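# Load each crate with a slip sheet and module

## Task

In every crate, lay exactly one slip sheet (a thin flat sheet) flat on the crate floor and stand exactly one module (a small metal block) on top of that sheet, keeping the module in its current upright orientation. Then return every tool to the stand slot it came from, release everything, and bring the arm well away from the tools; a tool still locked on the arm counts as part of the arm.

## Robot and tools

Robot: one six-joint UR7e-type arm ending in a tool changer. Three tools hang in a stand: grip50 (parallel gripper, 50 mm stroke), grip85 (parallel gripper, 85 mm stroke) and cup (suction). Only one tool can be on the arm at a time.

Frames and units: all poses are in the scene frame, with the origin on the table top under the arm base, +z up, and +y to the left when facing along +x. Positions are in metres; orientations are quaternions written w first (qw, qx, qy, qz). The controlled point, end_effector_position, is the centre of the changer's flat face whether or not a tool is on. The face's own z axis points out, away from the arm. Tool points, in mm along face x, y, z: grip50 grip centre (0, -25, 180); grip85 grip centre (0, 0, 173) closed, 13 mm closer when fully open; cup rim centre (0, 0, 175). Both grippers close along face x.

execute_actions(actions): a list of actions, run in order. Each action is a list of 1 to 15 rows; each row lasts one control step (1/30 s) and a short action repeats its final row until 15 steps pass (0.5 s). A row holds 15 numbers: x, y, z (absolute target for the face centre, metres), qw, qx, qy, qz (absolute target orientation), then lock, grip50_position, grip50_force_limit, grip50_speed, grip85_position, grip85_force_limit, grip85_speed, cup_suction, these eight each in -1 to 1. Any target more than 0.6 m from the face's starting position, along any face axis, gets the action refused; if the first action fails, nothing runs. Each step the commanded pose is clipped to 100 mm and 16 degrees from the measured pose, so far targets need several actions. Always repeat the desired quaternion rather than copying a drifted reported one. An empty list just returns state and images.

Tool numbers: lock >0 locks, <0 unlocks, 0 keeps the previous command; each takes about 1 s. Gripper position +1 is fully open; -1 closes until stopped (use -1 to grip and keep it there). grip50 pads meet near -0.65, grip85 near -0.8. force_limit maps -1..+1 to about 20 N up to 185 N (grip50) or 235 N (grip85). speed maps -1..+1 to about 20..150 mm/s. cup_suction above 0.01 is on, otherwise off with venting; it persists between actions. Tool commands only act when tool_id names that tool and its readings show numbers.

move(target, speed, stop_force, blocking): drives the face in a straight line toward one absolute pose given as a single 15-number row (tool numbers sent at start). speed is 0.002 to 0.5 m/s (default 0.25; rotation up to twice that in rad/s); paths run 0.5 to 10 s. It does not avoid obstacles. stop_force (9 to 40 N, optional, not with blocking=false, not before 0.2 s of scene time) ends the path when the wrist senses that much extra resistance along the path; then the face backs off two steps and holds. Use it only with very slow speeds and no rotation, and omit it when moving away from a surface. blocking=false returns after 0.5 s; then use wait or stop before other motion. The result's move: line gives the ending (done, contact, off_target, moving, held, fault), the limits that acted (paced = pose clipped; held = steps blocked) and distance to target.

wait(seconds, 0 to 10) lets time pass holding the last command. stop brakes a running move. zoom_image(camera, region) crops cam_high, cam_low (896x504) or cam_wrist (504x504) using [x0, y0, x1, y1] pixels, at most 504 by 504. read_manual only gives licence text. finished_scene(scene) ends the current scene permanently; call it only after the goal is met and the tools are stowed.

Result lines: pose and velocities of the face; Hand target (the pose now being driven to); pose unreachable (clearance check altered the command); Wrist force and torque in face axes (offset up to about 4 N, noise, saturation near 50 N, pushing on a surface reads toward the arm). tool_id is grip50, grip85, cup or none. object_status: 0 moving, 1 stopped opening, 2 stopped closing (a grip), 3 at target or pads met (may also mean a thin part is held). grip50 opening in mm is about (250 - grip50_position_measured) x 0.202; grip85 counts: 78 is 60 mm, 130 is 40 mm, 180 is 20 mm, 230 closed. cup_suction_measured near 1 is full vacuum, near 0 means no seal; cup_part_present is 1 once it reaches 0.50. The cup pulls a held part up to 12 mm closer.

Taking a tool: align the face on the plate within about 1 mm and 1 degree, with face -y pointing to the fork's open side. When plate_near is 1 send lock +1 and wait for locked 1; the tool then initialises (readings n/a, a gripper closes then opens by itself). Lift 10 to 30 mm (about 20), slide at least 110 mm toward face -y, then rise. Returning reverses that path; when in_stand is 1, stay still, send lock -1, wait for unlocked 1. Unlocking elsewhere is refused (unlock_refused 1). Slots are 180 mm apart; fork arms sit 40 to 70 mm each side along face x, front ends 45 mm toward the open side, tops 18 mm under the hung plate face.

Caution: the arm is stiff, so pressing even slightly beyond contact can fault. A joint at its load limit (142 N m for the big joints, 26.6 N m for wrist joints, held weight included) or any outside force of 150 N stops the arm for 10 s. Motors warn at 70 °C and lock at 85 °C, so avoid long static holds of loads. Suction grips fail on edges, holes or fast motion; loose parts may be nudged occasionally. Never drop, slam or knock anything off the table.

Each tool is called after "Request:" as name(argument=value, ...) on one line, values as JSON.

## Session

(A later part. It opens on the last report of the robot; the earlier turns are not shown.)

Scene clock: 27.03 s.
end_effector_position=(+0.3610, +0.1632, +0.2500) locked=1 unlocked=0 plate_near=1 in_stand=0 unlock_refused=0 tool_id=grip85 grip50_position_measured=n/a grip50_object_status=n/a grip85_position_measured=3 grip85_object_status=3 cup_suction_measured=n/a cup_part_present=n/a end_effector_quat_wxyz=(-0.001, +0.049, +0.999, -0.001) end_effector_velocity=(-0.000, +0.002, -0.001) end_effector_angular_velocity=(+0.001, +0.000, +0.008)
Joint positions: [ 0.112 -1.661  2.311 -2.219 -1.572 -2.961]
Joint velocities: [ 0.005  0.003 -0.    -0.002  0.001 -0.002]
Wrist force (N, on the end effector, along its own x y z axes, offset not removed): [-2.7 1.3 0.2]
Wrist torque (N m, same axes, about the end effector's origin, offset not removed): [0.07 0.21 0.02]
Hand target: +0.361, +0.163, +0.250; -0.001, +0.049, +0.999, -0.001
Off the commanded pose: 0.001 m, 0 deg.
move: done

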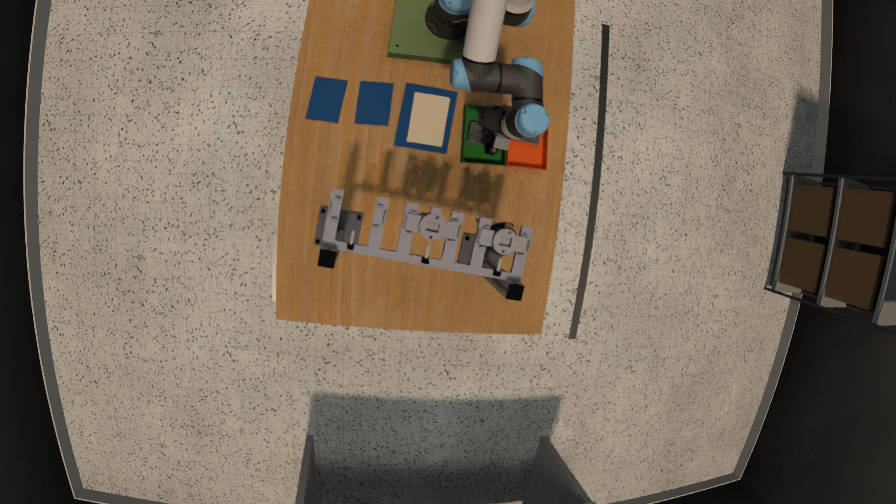

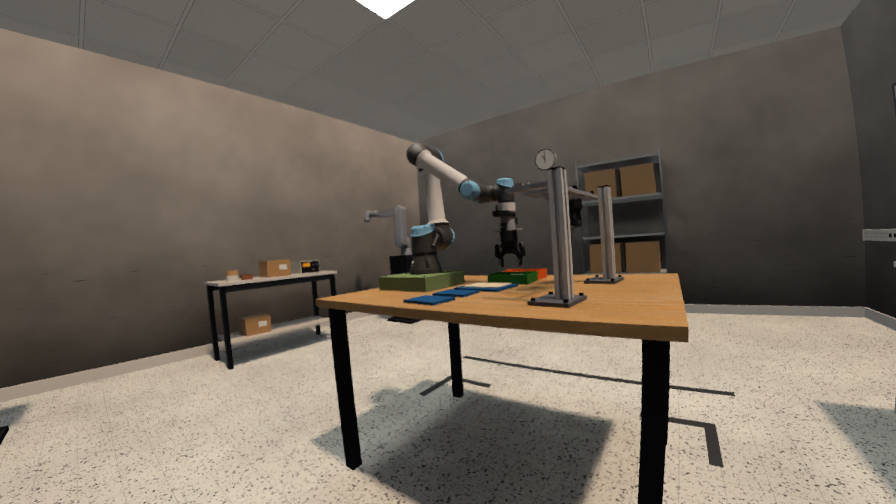

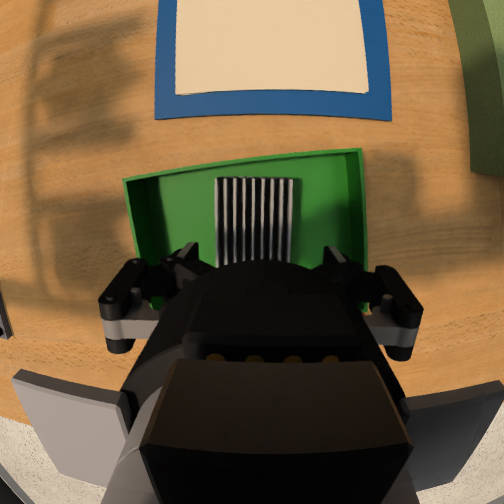

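Request:
move(target=[0.365,0.164,0.193,0,0.04,0.9992,0,0,1,0,0,1,0,0,0], speed=0.06)

Request:
move(target=[0.365,0.164,0.193,0,0.04,0.9992,0,0,1,0,0,-1,-0.6,-0.3,0])

Request:
move(target=[0.365,0.164,0.26,0,0.04,0.9992,0,0,1,0,0,-1,-0.6,-0.3,0], speed=0.1)

Request:
move(target=[0.308,-0.34,0.24,0,0,1,0,0,1,0,0,-1,-0.6,-0.3,0])

Request:
move(target=[0.308,-0.34,0.205,0,0,1,0,0,1,0,0,-1,-0.6,-0.3,0], speed=0.05)

Request:
move(target=[0.308,-0.34,0.19,0,0,1,0,0,1,0,0,-1,-0.6,-0.3,0], speed=0.004, stop_force=10)

Scene clock: 31.33 s.
end_effector_position=(+0.3649, +0.1640, +0.1933) locked=1 unlocked=0 plate_near=1 in_stand=0 unlock_refused=0 tool_id=grip85 grip50_position_measured=n/a grip50_object_status=n/a grip85_position_measured=3 grip85_object_status=3 cup_suction_measured=n/a cup_part_present=n/a end_effector_quat_wxyz=(-0.000, +0.040, +0.999, -0.000) end_effector_velocity=(+0.000, +0.001, -0.002) end_effector_angular_velocity=(-0.000, -0.001, +0.002)
Joint positions: [ 0.113 -1.524  2.378 -2.424 -1.571 -2.979]
Joint velocities: [ 0.002  0.006  0.002 -0.008 -0.    -0.   ]
Wrist force (N, on the end effector, along its own x y z axes, offset not removed): [-0.4 -0.8 -0.7]
Wrist torque (N m, same axes, about the end effector's origin, offset not removed): [-0.18 -0.10 0.09]
Hand target: +0.365, +0.164, +0.193; -0.000, +0.040, +0.999, -0.000
Off the commanded pose: 0.000 m, 0 deg.
move: done

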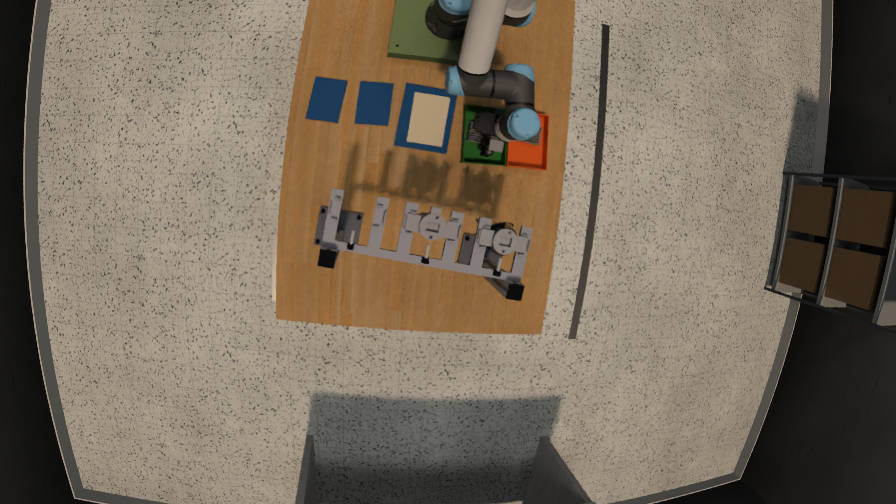

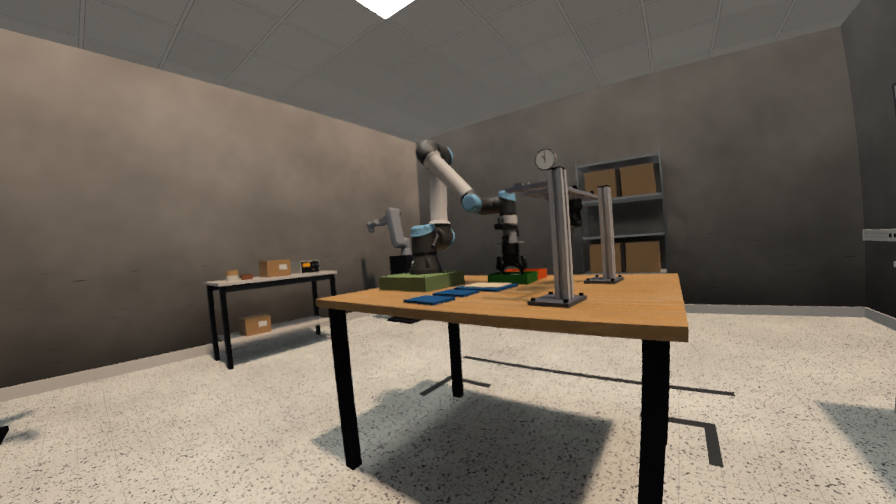

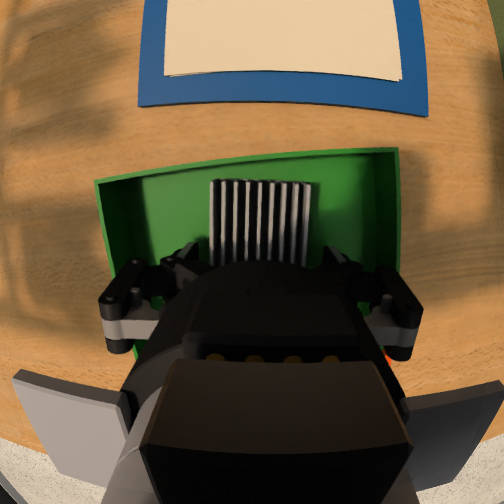

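Scene clock: 32.07 s.
end_effector_position=(+0.3650, +0.1640, +0.1931) locked=1 unlocked=0 plate_near=1 in_stand=0 unlock_refused=0 tool_id=grip85 grip50_position_measured=n/a grip50_object_status=n/a grip85_position_measured=79 grip85_object_status=2 cup_suction_measured=n/a cup_part_present=n/a end_effector_quat_wxyz=(+0.000, +0.040, +0.999, +0.000) end_effector_velocity=(-0.000, -0.000, -0.000) end_effector_angular_velocity=(+0.000, +0.002, -0.001)
Joint positions: [ 0.113 -1.523  2.378 -2.425 -1.571 -2.979]
Joint velocities: [-0.001  0.001  0.001  0.     0.    -0.   ]
Wrist force (N, on the end effector, along its own x y z axes, offset not removed): [1.4 0.0 -27.6]
Wrist torque (N m, same axes, about the end effector's origin, offset not removed): [0.23 0.81 0.05]
Hand target: +0.365, +0.164, +0.193; +0.000, +0.040, +0.999, +0.000
Off the commanded pose: 0.000 m, 0 deg.
move: done

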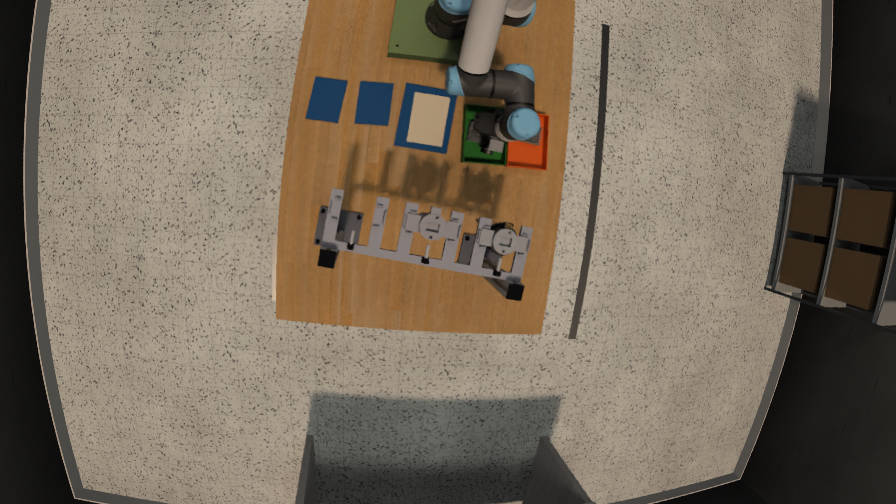

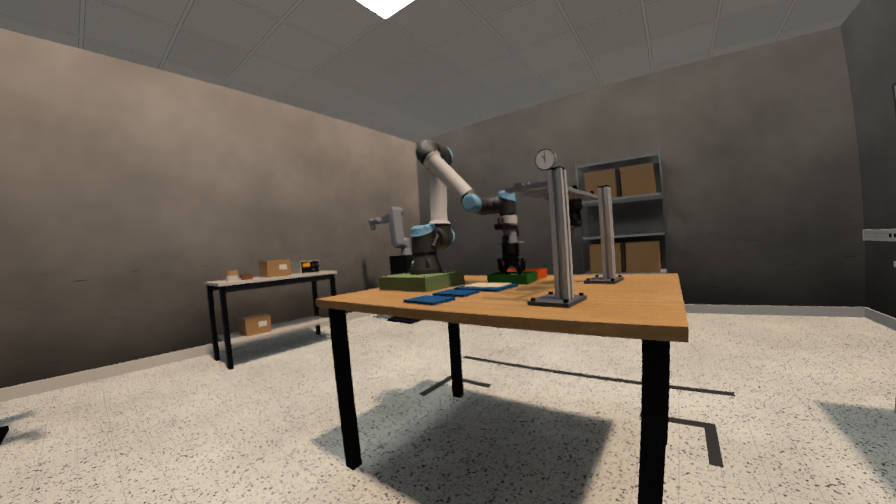

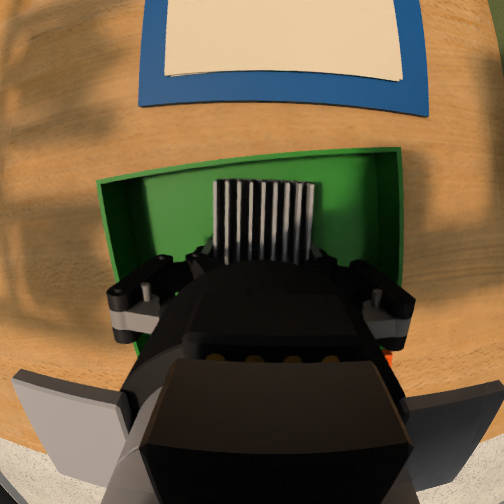

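Scene clock: 33.17 s.
end_effector_position=(+0.3650, +0.1641, +0.2597) locked=1 unlocked=0 plate_near=1 in_stand=0 unlock_refused=0 tool_id=grip85 grip50_position_measured=n/a grip50_object_status=n/a grip85_position_measured=79 grip85_object_status=2 cup_suction_measured=n/a cup_part_present=n/a end_effector_quat_wxyz=(+0.000, +0.040, +0.999, +0.000) end_effector_velocity=(+0.000, -0.000, +0.002) end_effector_angular_velocity=(+0.000, +0.000, -0.001)
Joint positions: [ 0.113 -1.669  2.288 -2.189 -1.571 -2.979]
Joint velocities: [-0.001 -0.004 -0.003  0.007  0.     0.   ]
Wrist force (N, on the end effector, along its own x y z axes, offset not removed): [-3.2 0.0 -1.3]
Wrist torque (N m, same axes, about the end effector's origin, offset not removed): [-0.06 0.13 0.16]
Hand target: +0.365, +0.164, +0.260; +0.000, +0.040, +0.999, -0.000
Off the commanded pose: 0.000 m, 0 deg.
move: done

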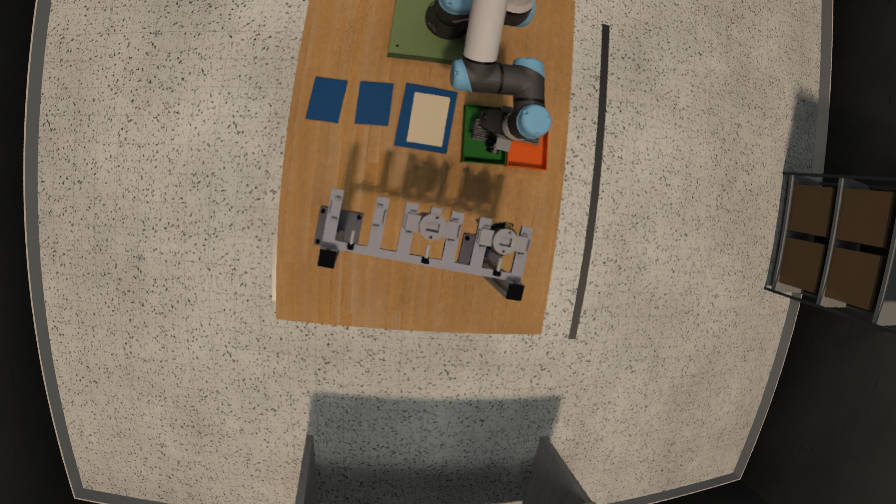

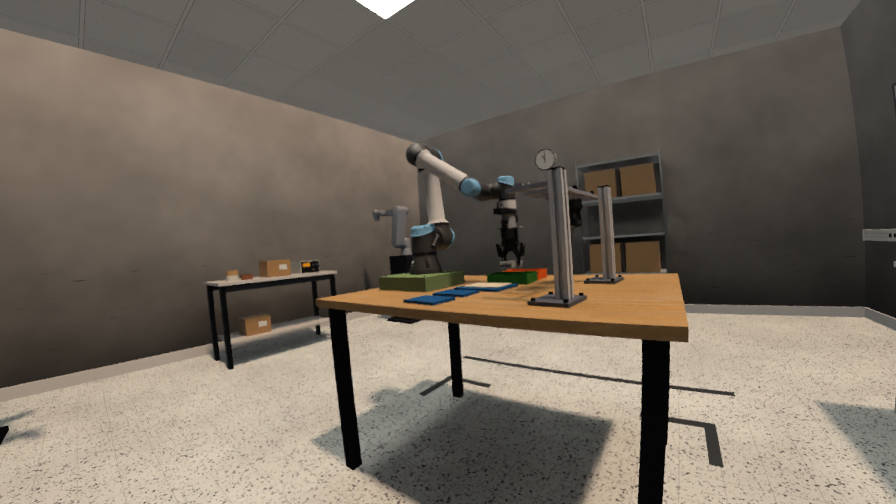

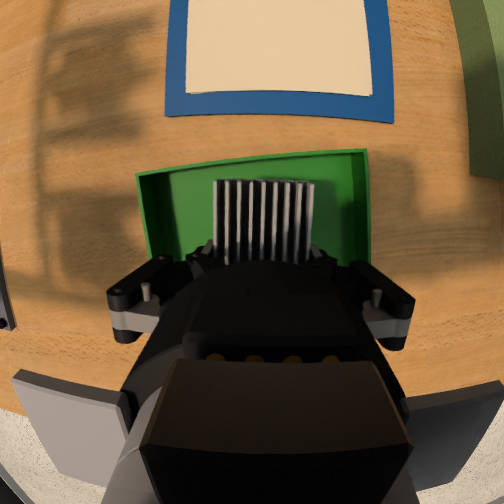

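Scene clock: 35.77 s.
end_effector_position=(+0.3095, -0.3392, +0.2401) locked=1 unlocked=0 plate_near=1 in_stand=0 unlock_refused=0 tool_id=grip85 grip50_position_measured=n/a grip50_object_status=n/a grip85_position_measured=79 grip85_object_status=2 cup_suction_measured=n/a cup_part_present=n/a end_effector_quat_wxyz=(+0.001, +0.000, +1.000, +0.001) end_effector_velocity=(+0.001, -0.001, +0.000) end_effector_angular_velocity=(-0.001, -0.001, +0.002)
Joint positions: [-1.096 -1.487  2.171 -2.254 -1.568 -4.268]
Joint velocities: [ 0.001  0.003 -0.004 -0.     0.    -0.001]
Wrist force (N, on the end effector, along its own x y z axes, offset not removed): [-1.6 0.9 1.3]
Wrist torque (N m, same axes, about the end effector's origin, offset not removed): [-0.06 0.11 -0.01]
Hand target: +0.309, -0.339, +0.240; +0.001, +0.000, +1.000, +0.001
Off the commanded pose: 0.002 m, 0 deg.
move: done

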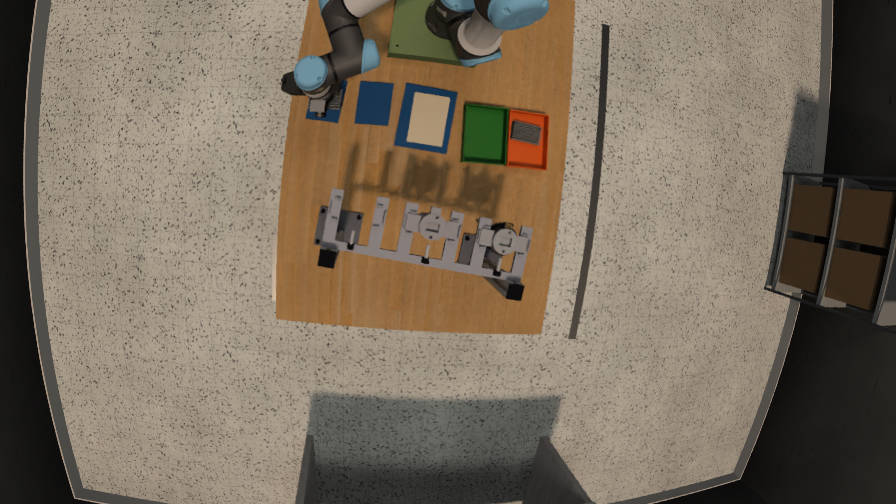

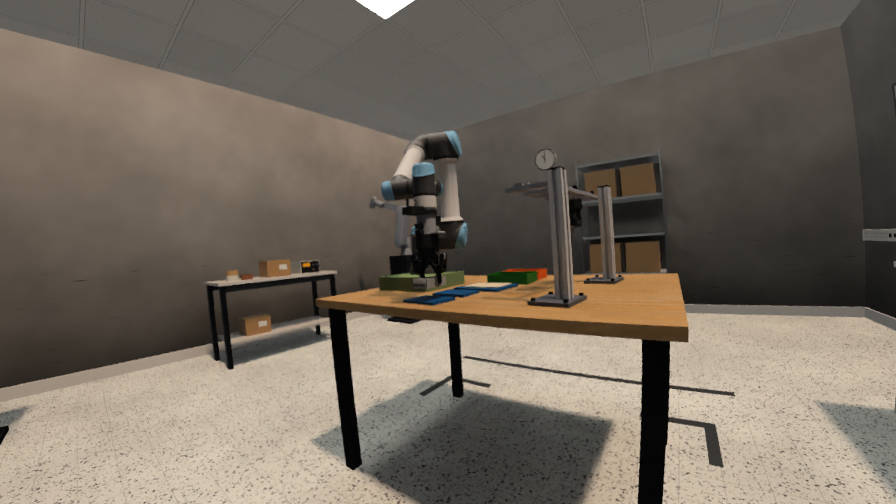

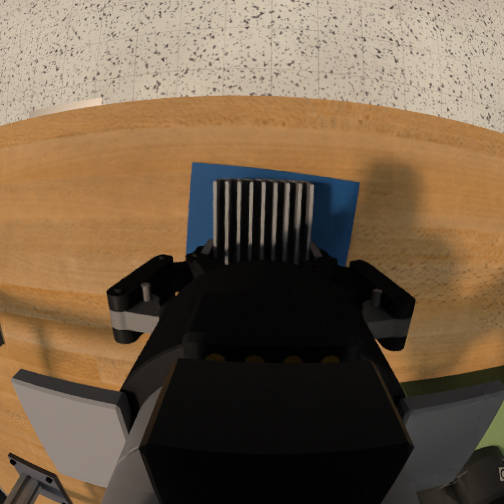

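Scene clock: 36.83 s.
end_effector_position=(+0.3080, -0.3400, +0.2052) locked=1 unlocked=0 plate_near=1 in_stand=0 unlock_refused=0 tool_id=grip85 grip50_position_measured=n/a grip50_object_status=n/a grip85_position_measured=79 grip85_object_status=2 cup_suction_measured=n/a cup_part_present=n/a end_effector_quat_wxyz=(+0.000, -0.000, +1.000, +0.000) end_effector_velocity=(+0.000, +0.000, -0.001) end_effector_angular_velocity=(-0.001, -0.001, -0.001)
Joint positions: [-1.099 -1.42   2.212 -2.363 -1.571 -4.271]
Joint velocities: [ 0.     0.003  0.002 -0.005  0.     0.001]
Wrist force (N, on the end effector, along its own x y z axes, offset not removed): [-2.0 0.1 -0.1]
Wrist torque (N m, same axes, about the end effector's origin, offset not removed): [0.12 0.28 0.10]
Hand target: +0.308, -0.340, +0.205; +0.000, +0.000, +1.000, -0.000
Off the commanded pose: 0.000 m, 0 deg.
move: done

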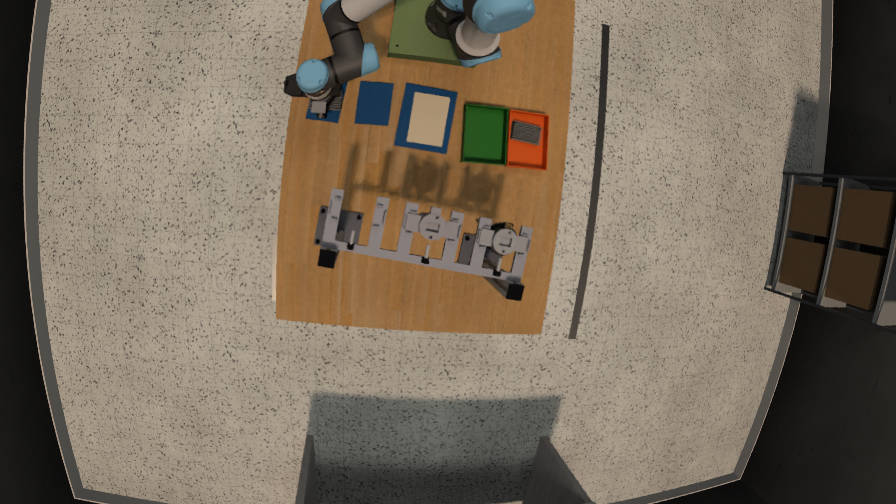

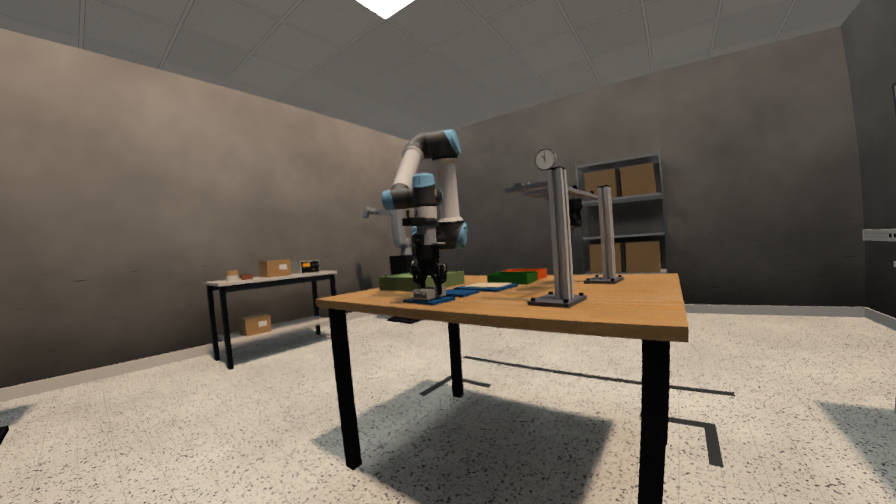

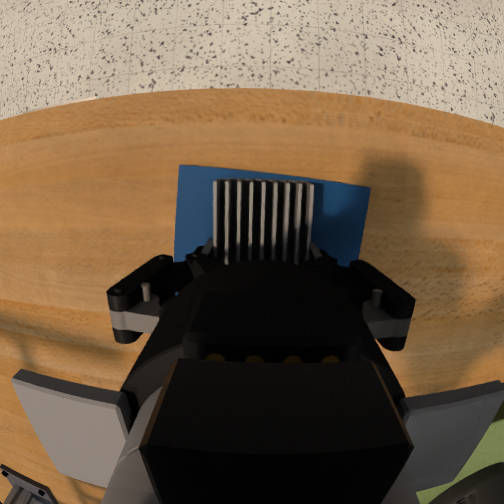

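Scene clock: 38.43 s.
end_effector_position=(+0.3080, -0.3400, +0.2002) locked=1 unlocked=0 plate_near=1 in_stand=0 unlock_refused=0 tool_id=grip85 grip50_position_measured=n/a grip50_object_status=n/a grip85_position_measured=79 grip85_object_status=2 cup_suction_measured=n/a cup_part_present=n/a end_effector_quat_wxyz=(+0.000, -0.000, +1.000, -0.000) end_effector_velocity=(-0.000, +0.000, +0.001) end_effector_angular_velocity=(+0.003, +0.001, -0.002)
Joint positions: [-1.099 -1.409  2.217 -2.379 -1.571 -4.271]
Joint velocities: [-0.    -0.002 -0.001  0.006 -0.     0.001]
Wrist force (N, on the end effector, along its own x y z axes, offset not removed): [-3.1 -4.0 -22.7]
Wrist torque (N m, same axes, about the end effector's origin, offset not removed): [0.57 -0.87 0.18]
Hand target: +0.308, -0.340, +0.200; +0.000, -0.000, +1.000, -0.000
Off the commanded pose: 0.010 m, 0 deg.
move: contact

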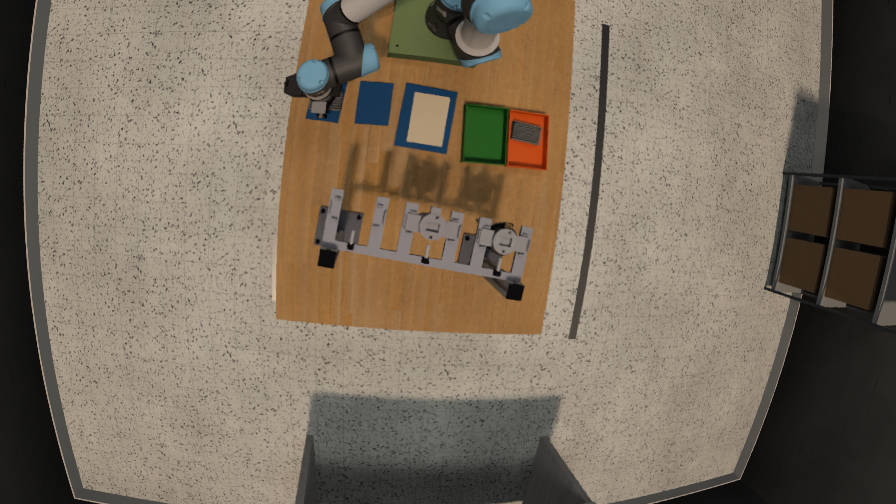

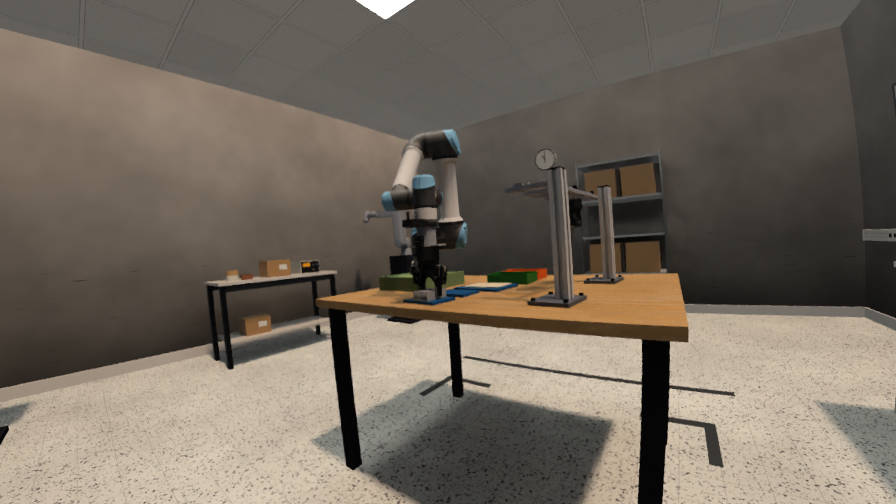

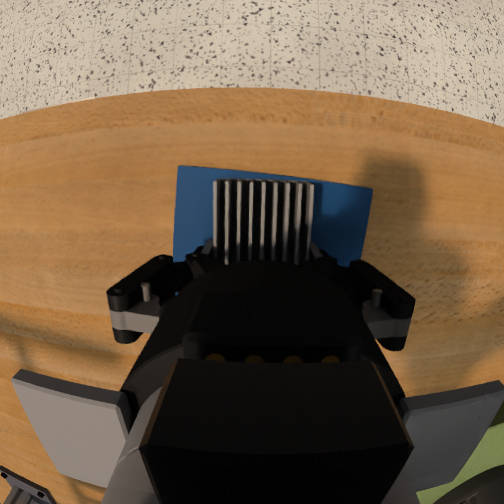

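Request:
move(target=[0.308,-0.34,0.2005,0,0,1,0,0,1,0,0,1,-0.6,0,0])

Request:
move(target=[0.308,-0.27,0.26,0,0,1,0,0,1,0,0,1,-0.6,0,0], speed=0.15)

Request:
move(target=[0.339,0.302,0.25,0,0.045,0.999,0,0,1,0,0,0.8,-0.6,0,0])

Scene clock: 43.80 s.
end_effector_position=(+0.3080, -0.3400, +0.2005) locked=1 unlocked=0 plate_near=1 in_stand=0 unlock_refused=0 tool_id=grip85 grip50_position_measured=n/a grip50_object_status=n/a grip85_position_measured=3 grip85_object_status=0 cup_suction_measured=n/a cup_part_present=n/a end_effector_quat_wxyz=(+0.000, -0.000, +1.000, +0.000) end_effector_velocity=(+0.000, -0.000, -0.000) end_effector_angular_velocity=(-0.000, -0.000, +0.001)
Joint positions: [-1.099 -1.41   2.217 -2.378 -1.571 -4.271]
Joint velocities: [ 0.  0. -0. -0.  0. -0.]
Wrist force (N, on the end effector, along its own x y z axes, offset not removed): [-2.8 2.1 -0.5]
Wrist torque (N m, same axes, about the end effector's origin, offset not removed): [0.02 0.13 0.02]
Hand target: +0.308, -0.340, +0.200; +0.000, +0.000, +1.000, -0.000
Off the commanded pose: 0.000 m, 0 deg.
move: done

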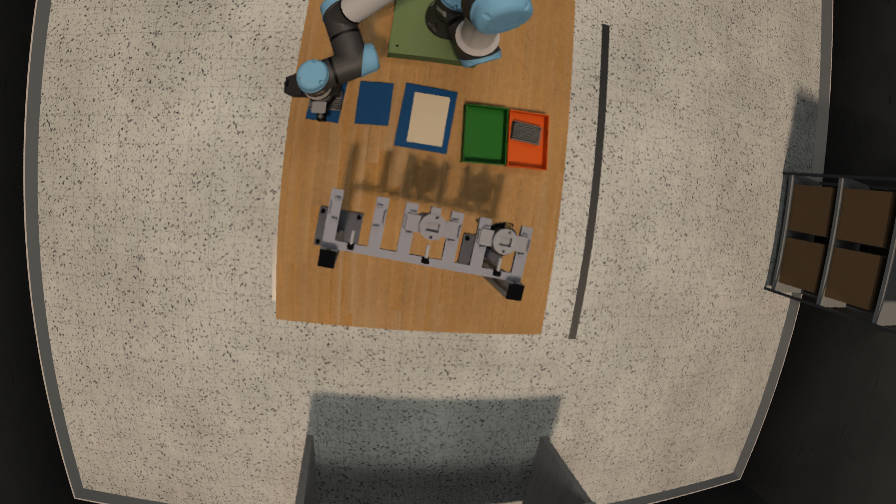

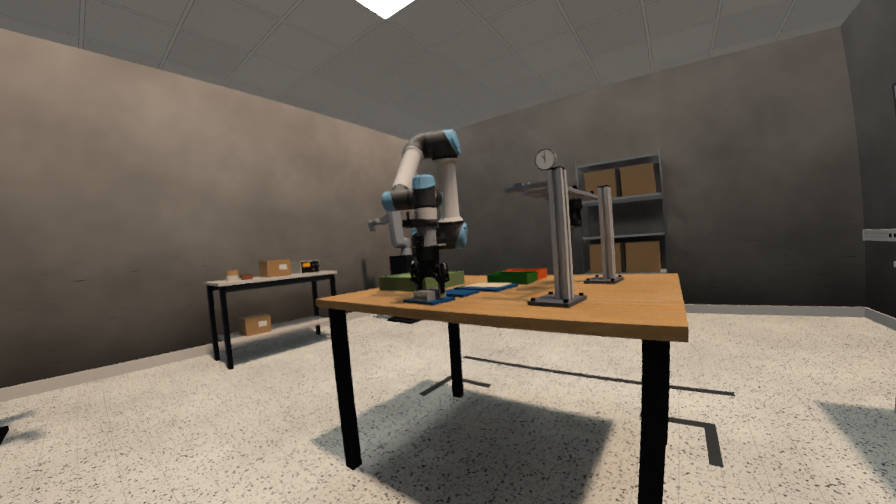

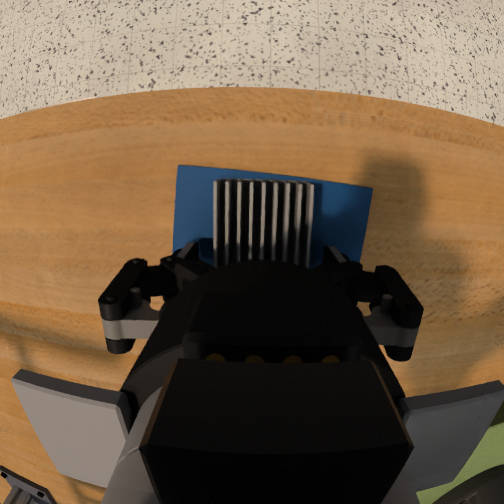

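Scene clock: 44.93 s.
end_effector_position=(+0.3078, -0.2701, +0.2598) locked=1 unlocked=0 plate_near=1 in_stand=0 unlock_refused=0 tool_id=grip85 grip50_position_measured=n/a grip50_object_status=n/a grip85_position_measured=3 grip85_object_status=3 cup_suction_measured=n/a cup_part_present=n/a end_effector_quat_wxyz=(-0.000, +0.000, +1.000, +0.000) end_effector_velocity=(-0.000, +0.001, +0.001) end_effector_angular_velocity=(-0.000, -0.000, -0.002)
Joint positions: [-1.021 -1.644  2.266 -2.192 -1.571 -4.193]
Joint velocities: [ 0.001 -0.004  0.     0.003 -0.     0.002]
Wrist force (N, on the end effector, along its own x y z axes, offset not removed): [-1.2 1.9 -2.1]
Wrist torque (N m, same axes, about the end effector's origin, offset not removed): [0.15 -0.02 0.10]
Hand target: +0.308, -0.270, +0.260; -0.000, -0.000, +1.000, +0.000
Off the commanded pose: 0.000 m, 0 deg.
move: done

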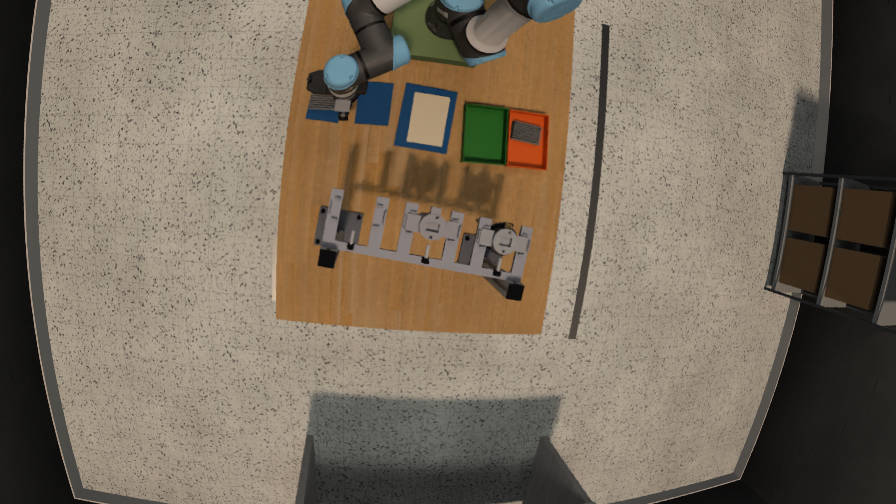

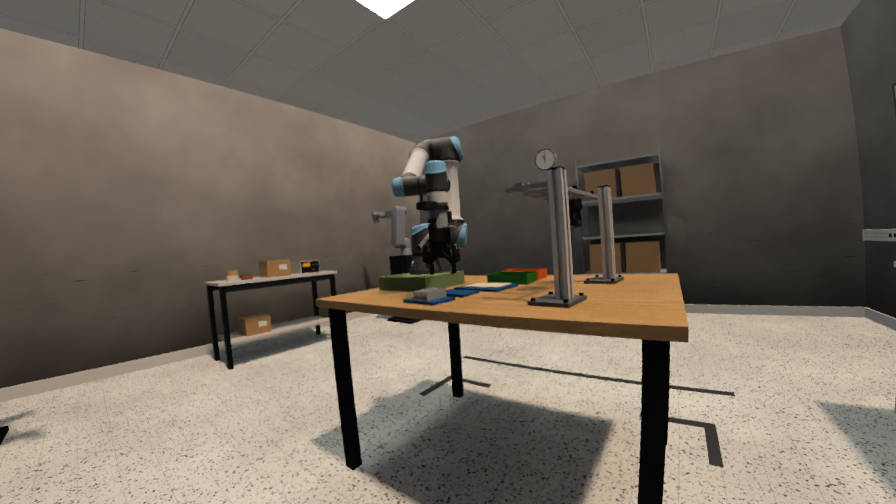

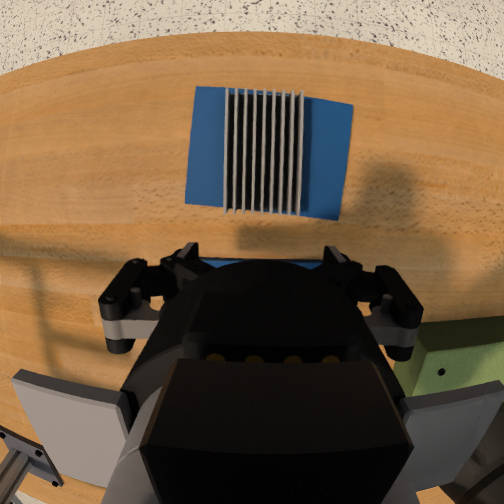

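Scene clock: 47.80 s.
end_effector_position=(+0.3374, +0.3009, +0.2501) locked=1 unlocked=0 plate_near=1 in_stand=0 unlock_refused=0 tool_id=grip85 grip50_position_measured=n/a grip50_object_status=n/a grip85_position_measured=28 grip85_object_status=3 cup_suction_measured=n/a cup_part_present=n/a end_effector_quat_wxyz=(-0.001, +0.045, +0.999, -0.001) end_effector_velocity=(+0.001, +0.001, -0.000) end_effector_angular_velocity=(-0.001, +0.000, -0.002)
Joint positions: [ 0.46  -1.52   2.173 -2.22  -1.572 -2.622]
Joint velocities: [ 0.002  0.004 -0.004  0.001 -0.     0.004]
Wrist force (N, on the end effector, along its own x y z axes, offset not removed): [-1.3 -0.1 -0.5]
Wrist torque (N m, same axes, about the end effector's origin, offset not removed): [0.11 0.04 0.08]
Hand target: +0.337, +0.301, +0.250; -0.001, +0.045, +0.999, -0.001
Off the commanded pose: 0.002 m, 0 deg.
move: done

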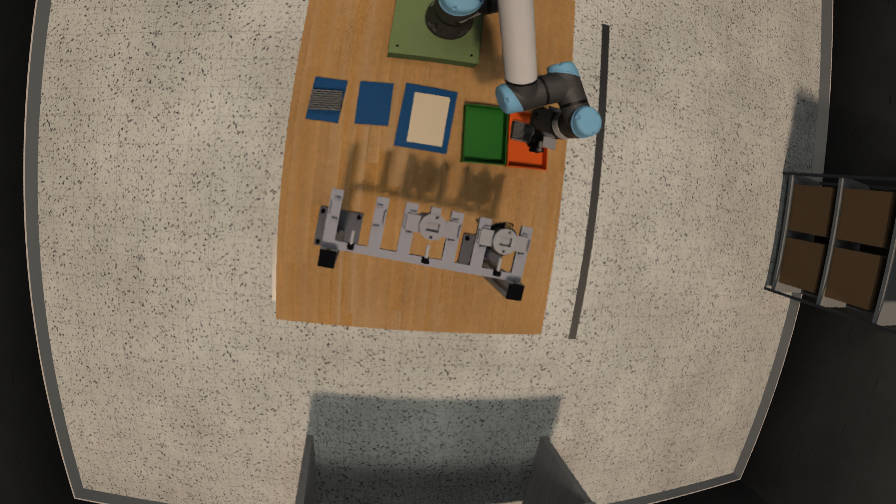

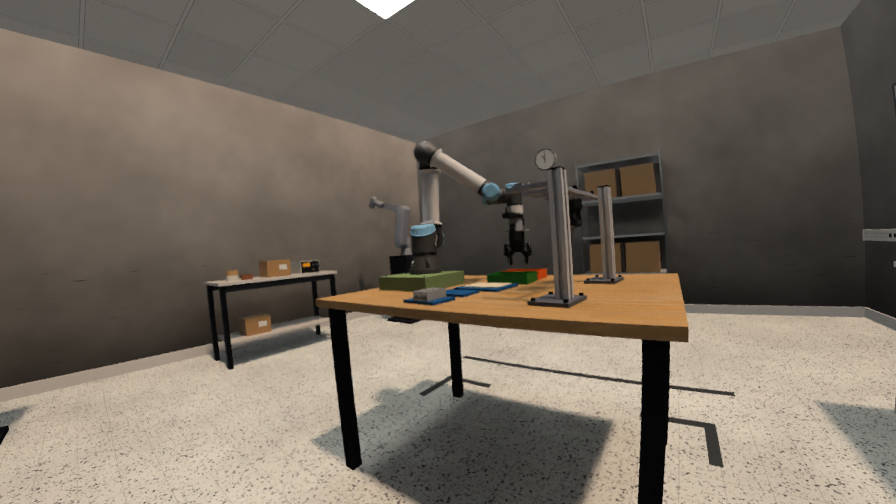

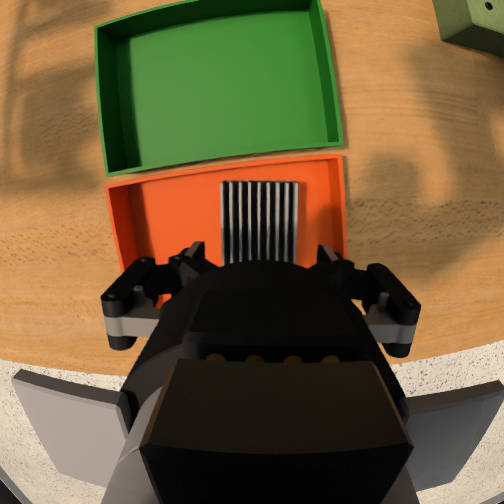

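Request:
move(target=[0.34,0.303,0.193,0,0.04,0.9992,0,0,1,0,0,0.8,-0.6,0,0], speed=0.03, stop_force=10)

Scene clock: 50.93 s.
end_effector_position=(+0.3400, +0.3030, +0.1932) locked=1 unlocked=0 plate_near=1 in_stand=0 unlock_refused=0 tool_id=grip85 grip50_position_measured=n/a grip50_object_status=n/a grip85_position_measured=28 grip85_object_status=3 cup_suction_measured=n/a cup_part_present=n/a end_effector_quat_wxyz=(-0.000, +0.040, +0.999, -0.000) end_effector_velocity=(-0.000, +0.000, -0.001) end_effector_angular_velocity=(-0.000, -0.001, +0.002)
Joint positions: [ 0.461 -1.401  2.233 -2.403 -1.571 -2.631]
Joint velocities: [ 0.001  0.003  0.001 -0.005 -0.001 -0.   ]
Wrist force (N, on the end effector, along its own x y z axes, offset not removed): [2.6 -0.4 -0.4]
Wrist torque (N m, same axes, about the end effector's origin, offset not removed): [0.29 -0.18 -0.05]
Hand target: +0.340, +0.303, +0.193; -0.000, +0.040, +0.999, -0.000
Off the commanded pose: 0.000 m, 0 deg.
move: done

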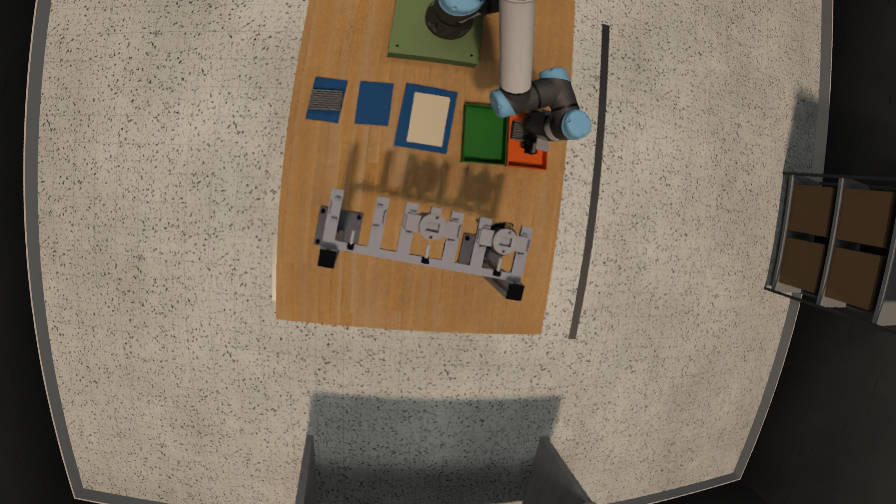

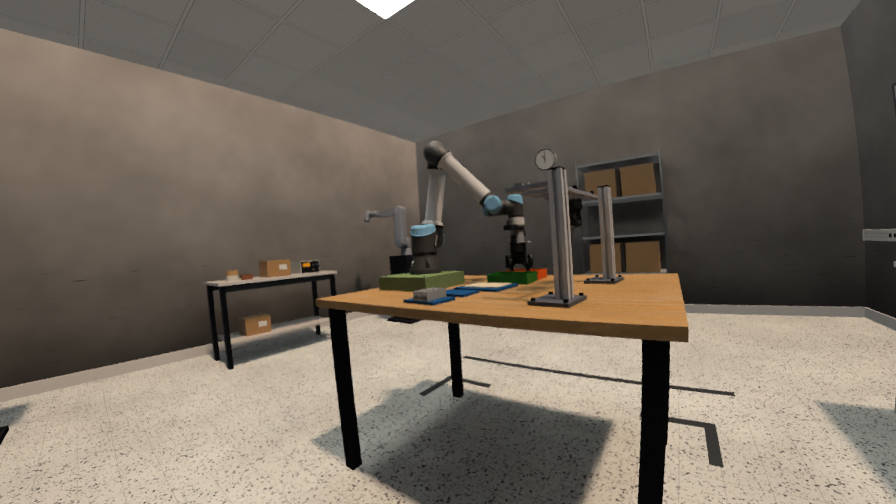

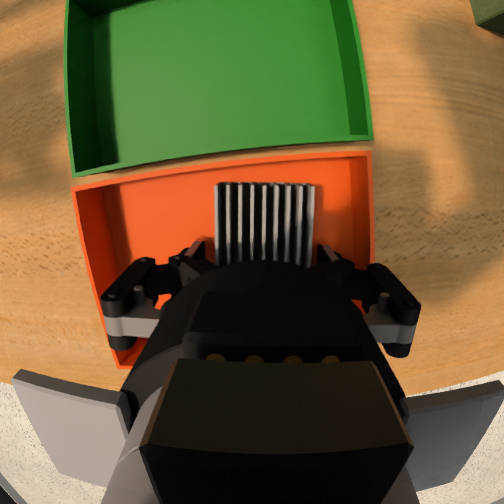

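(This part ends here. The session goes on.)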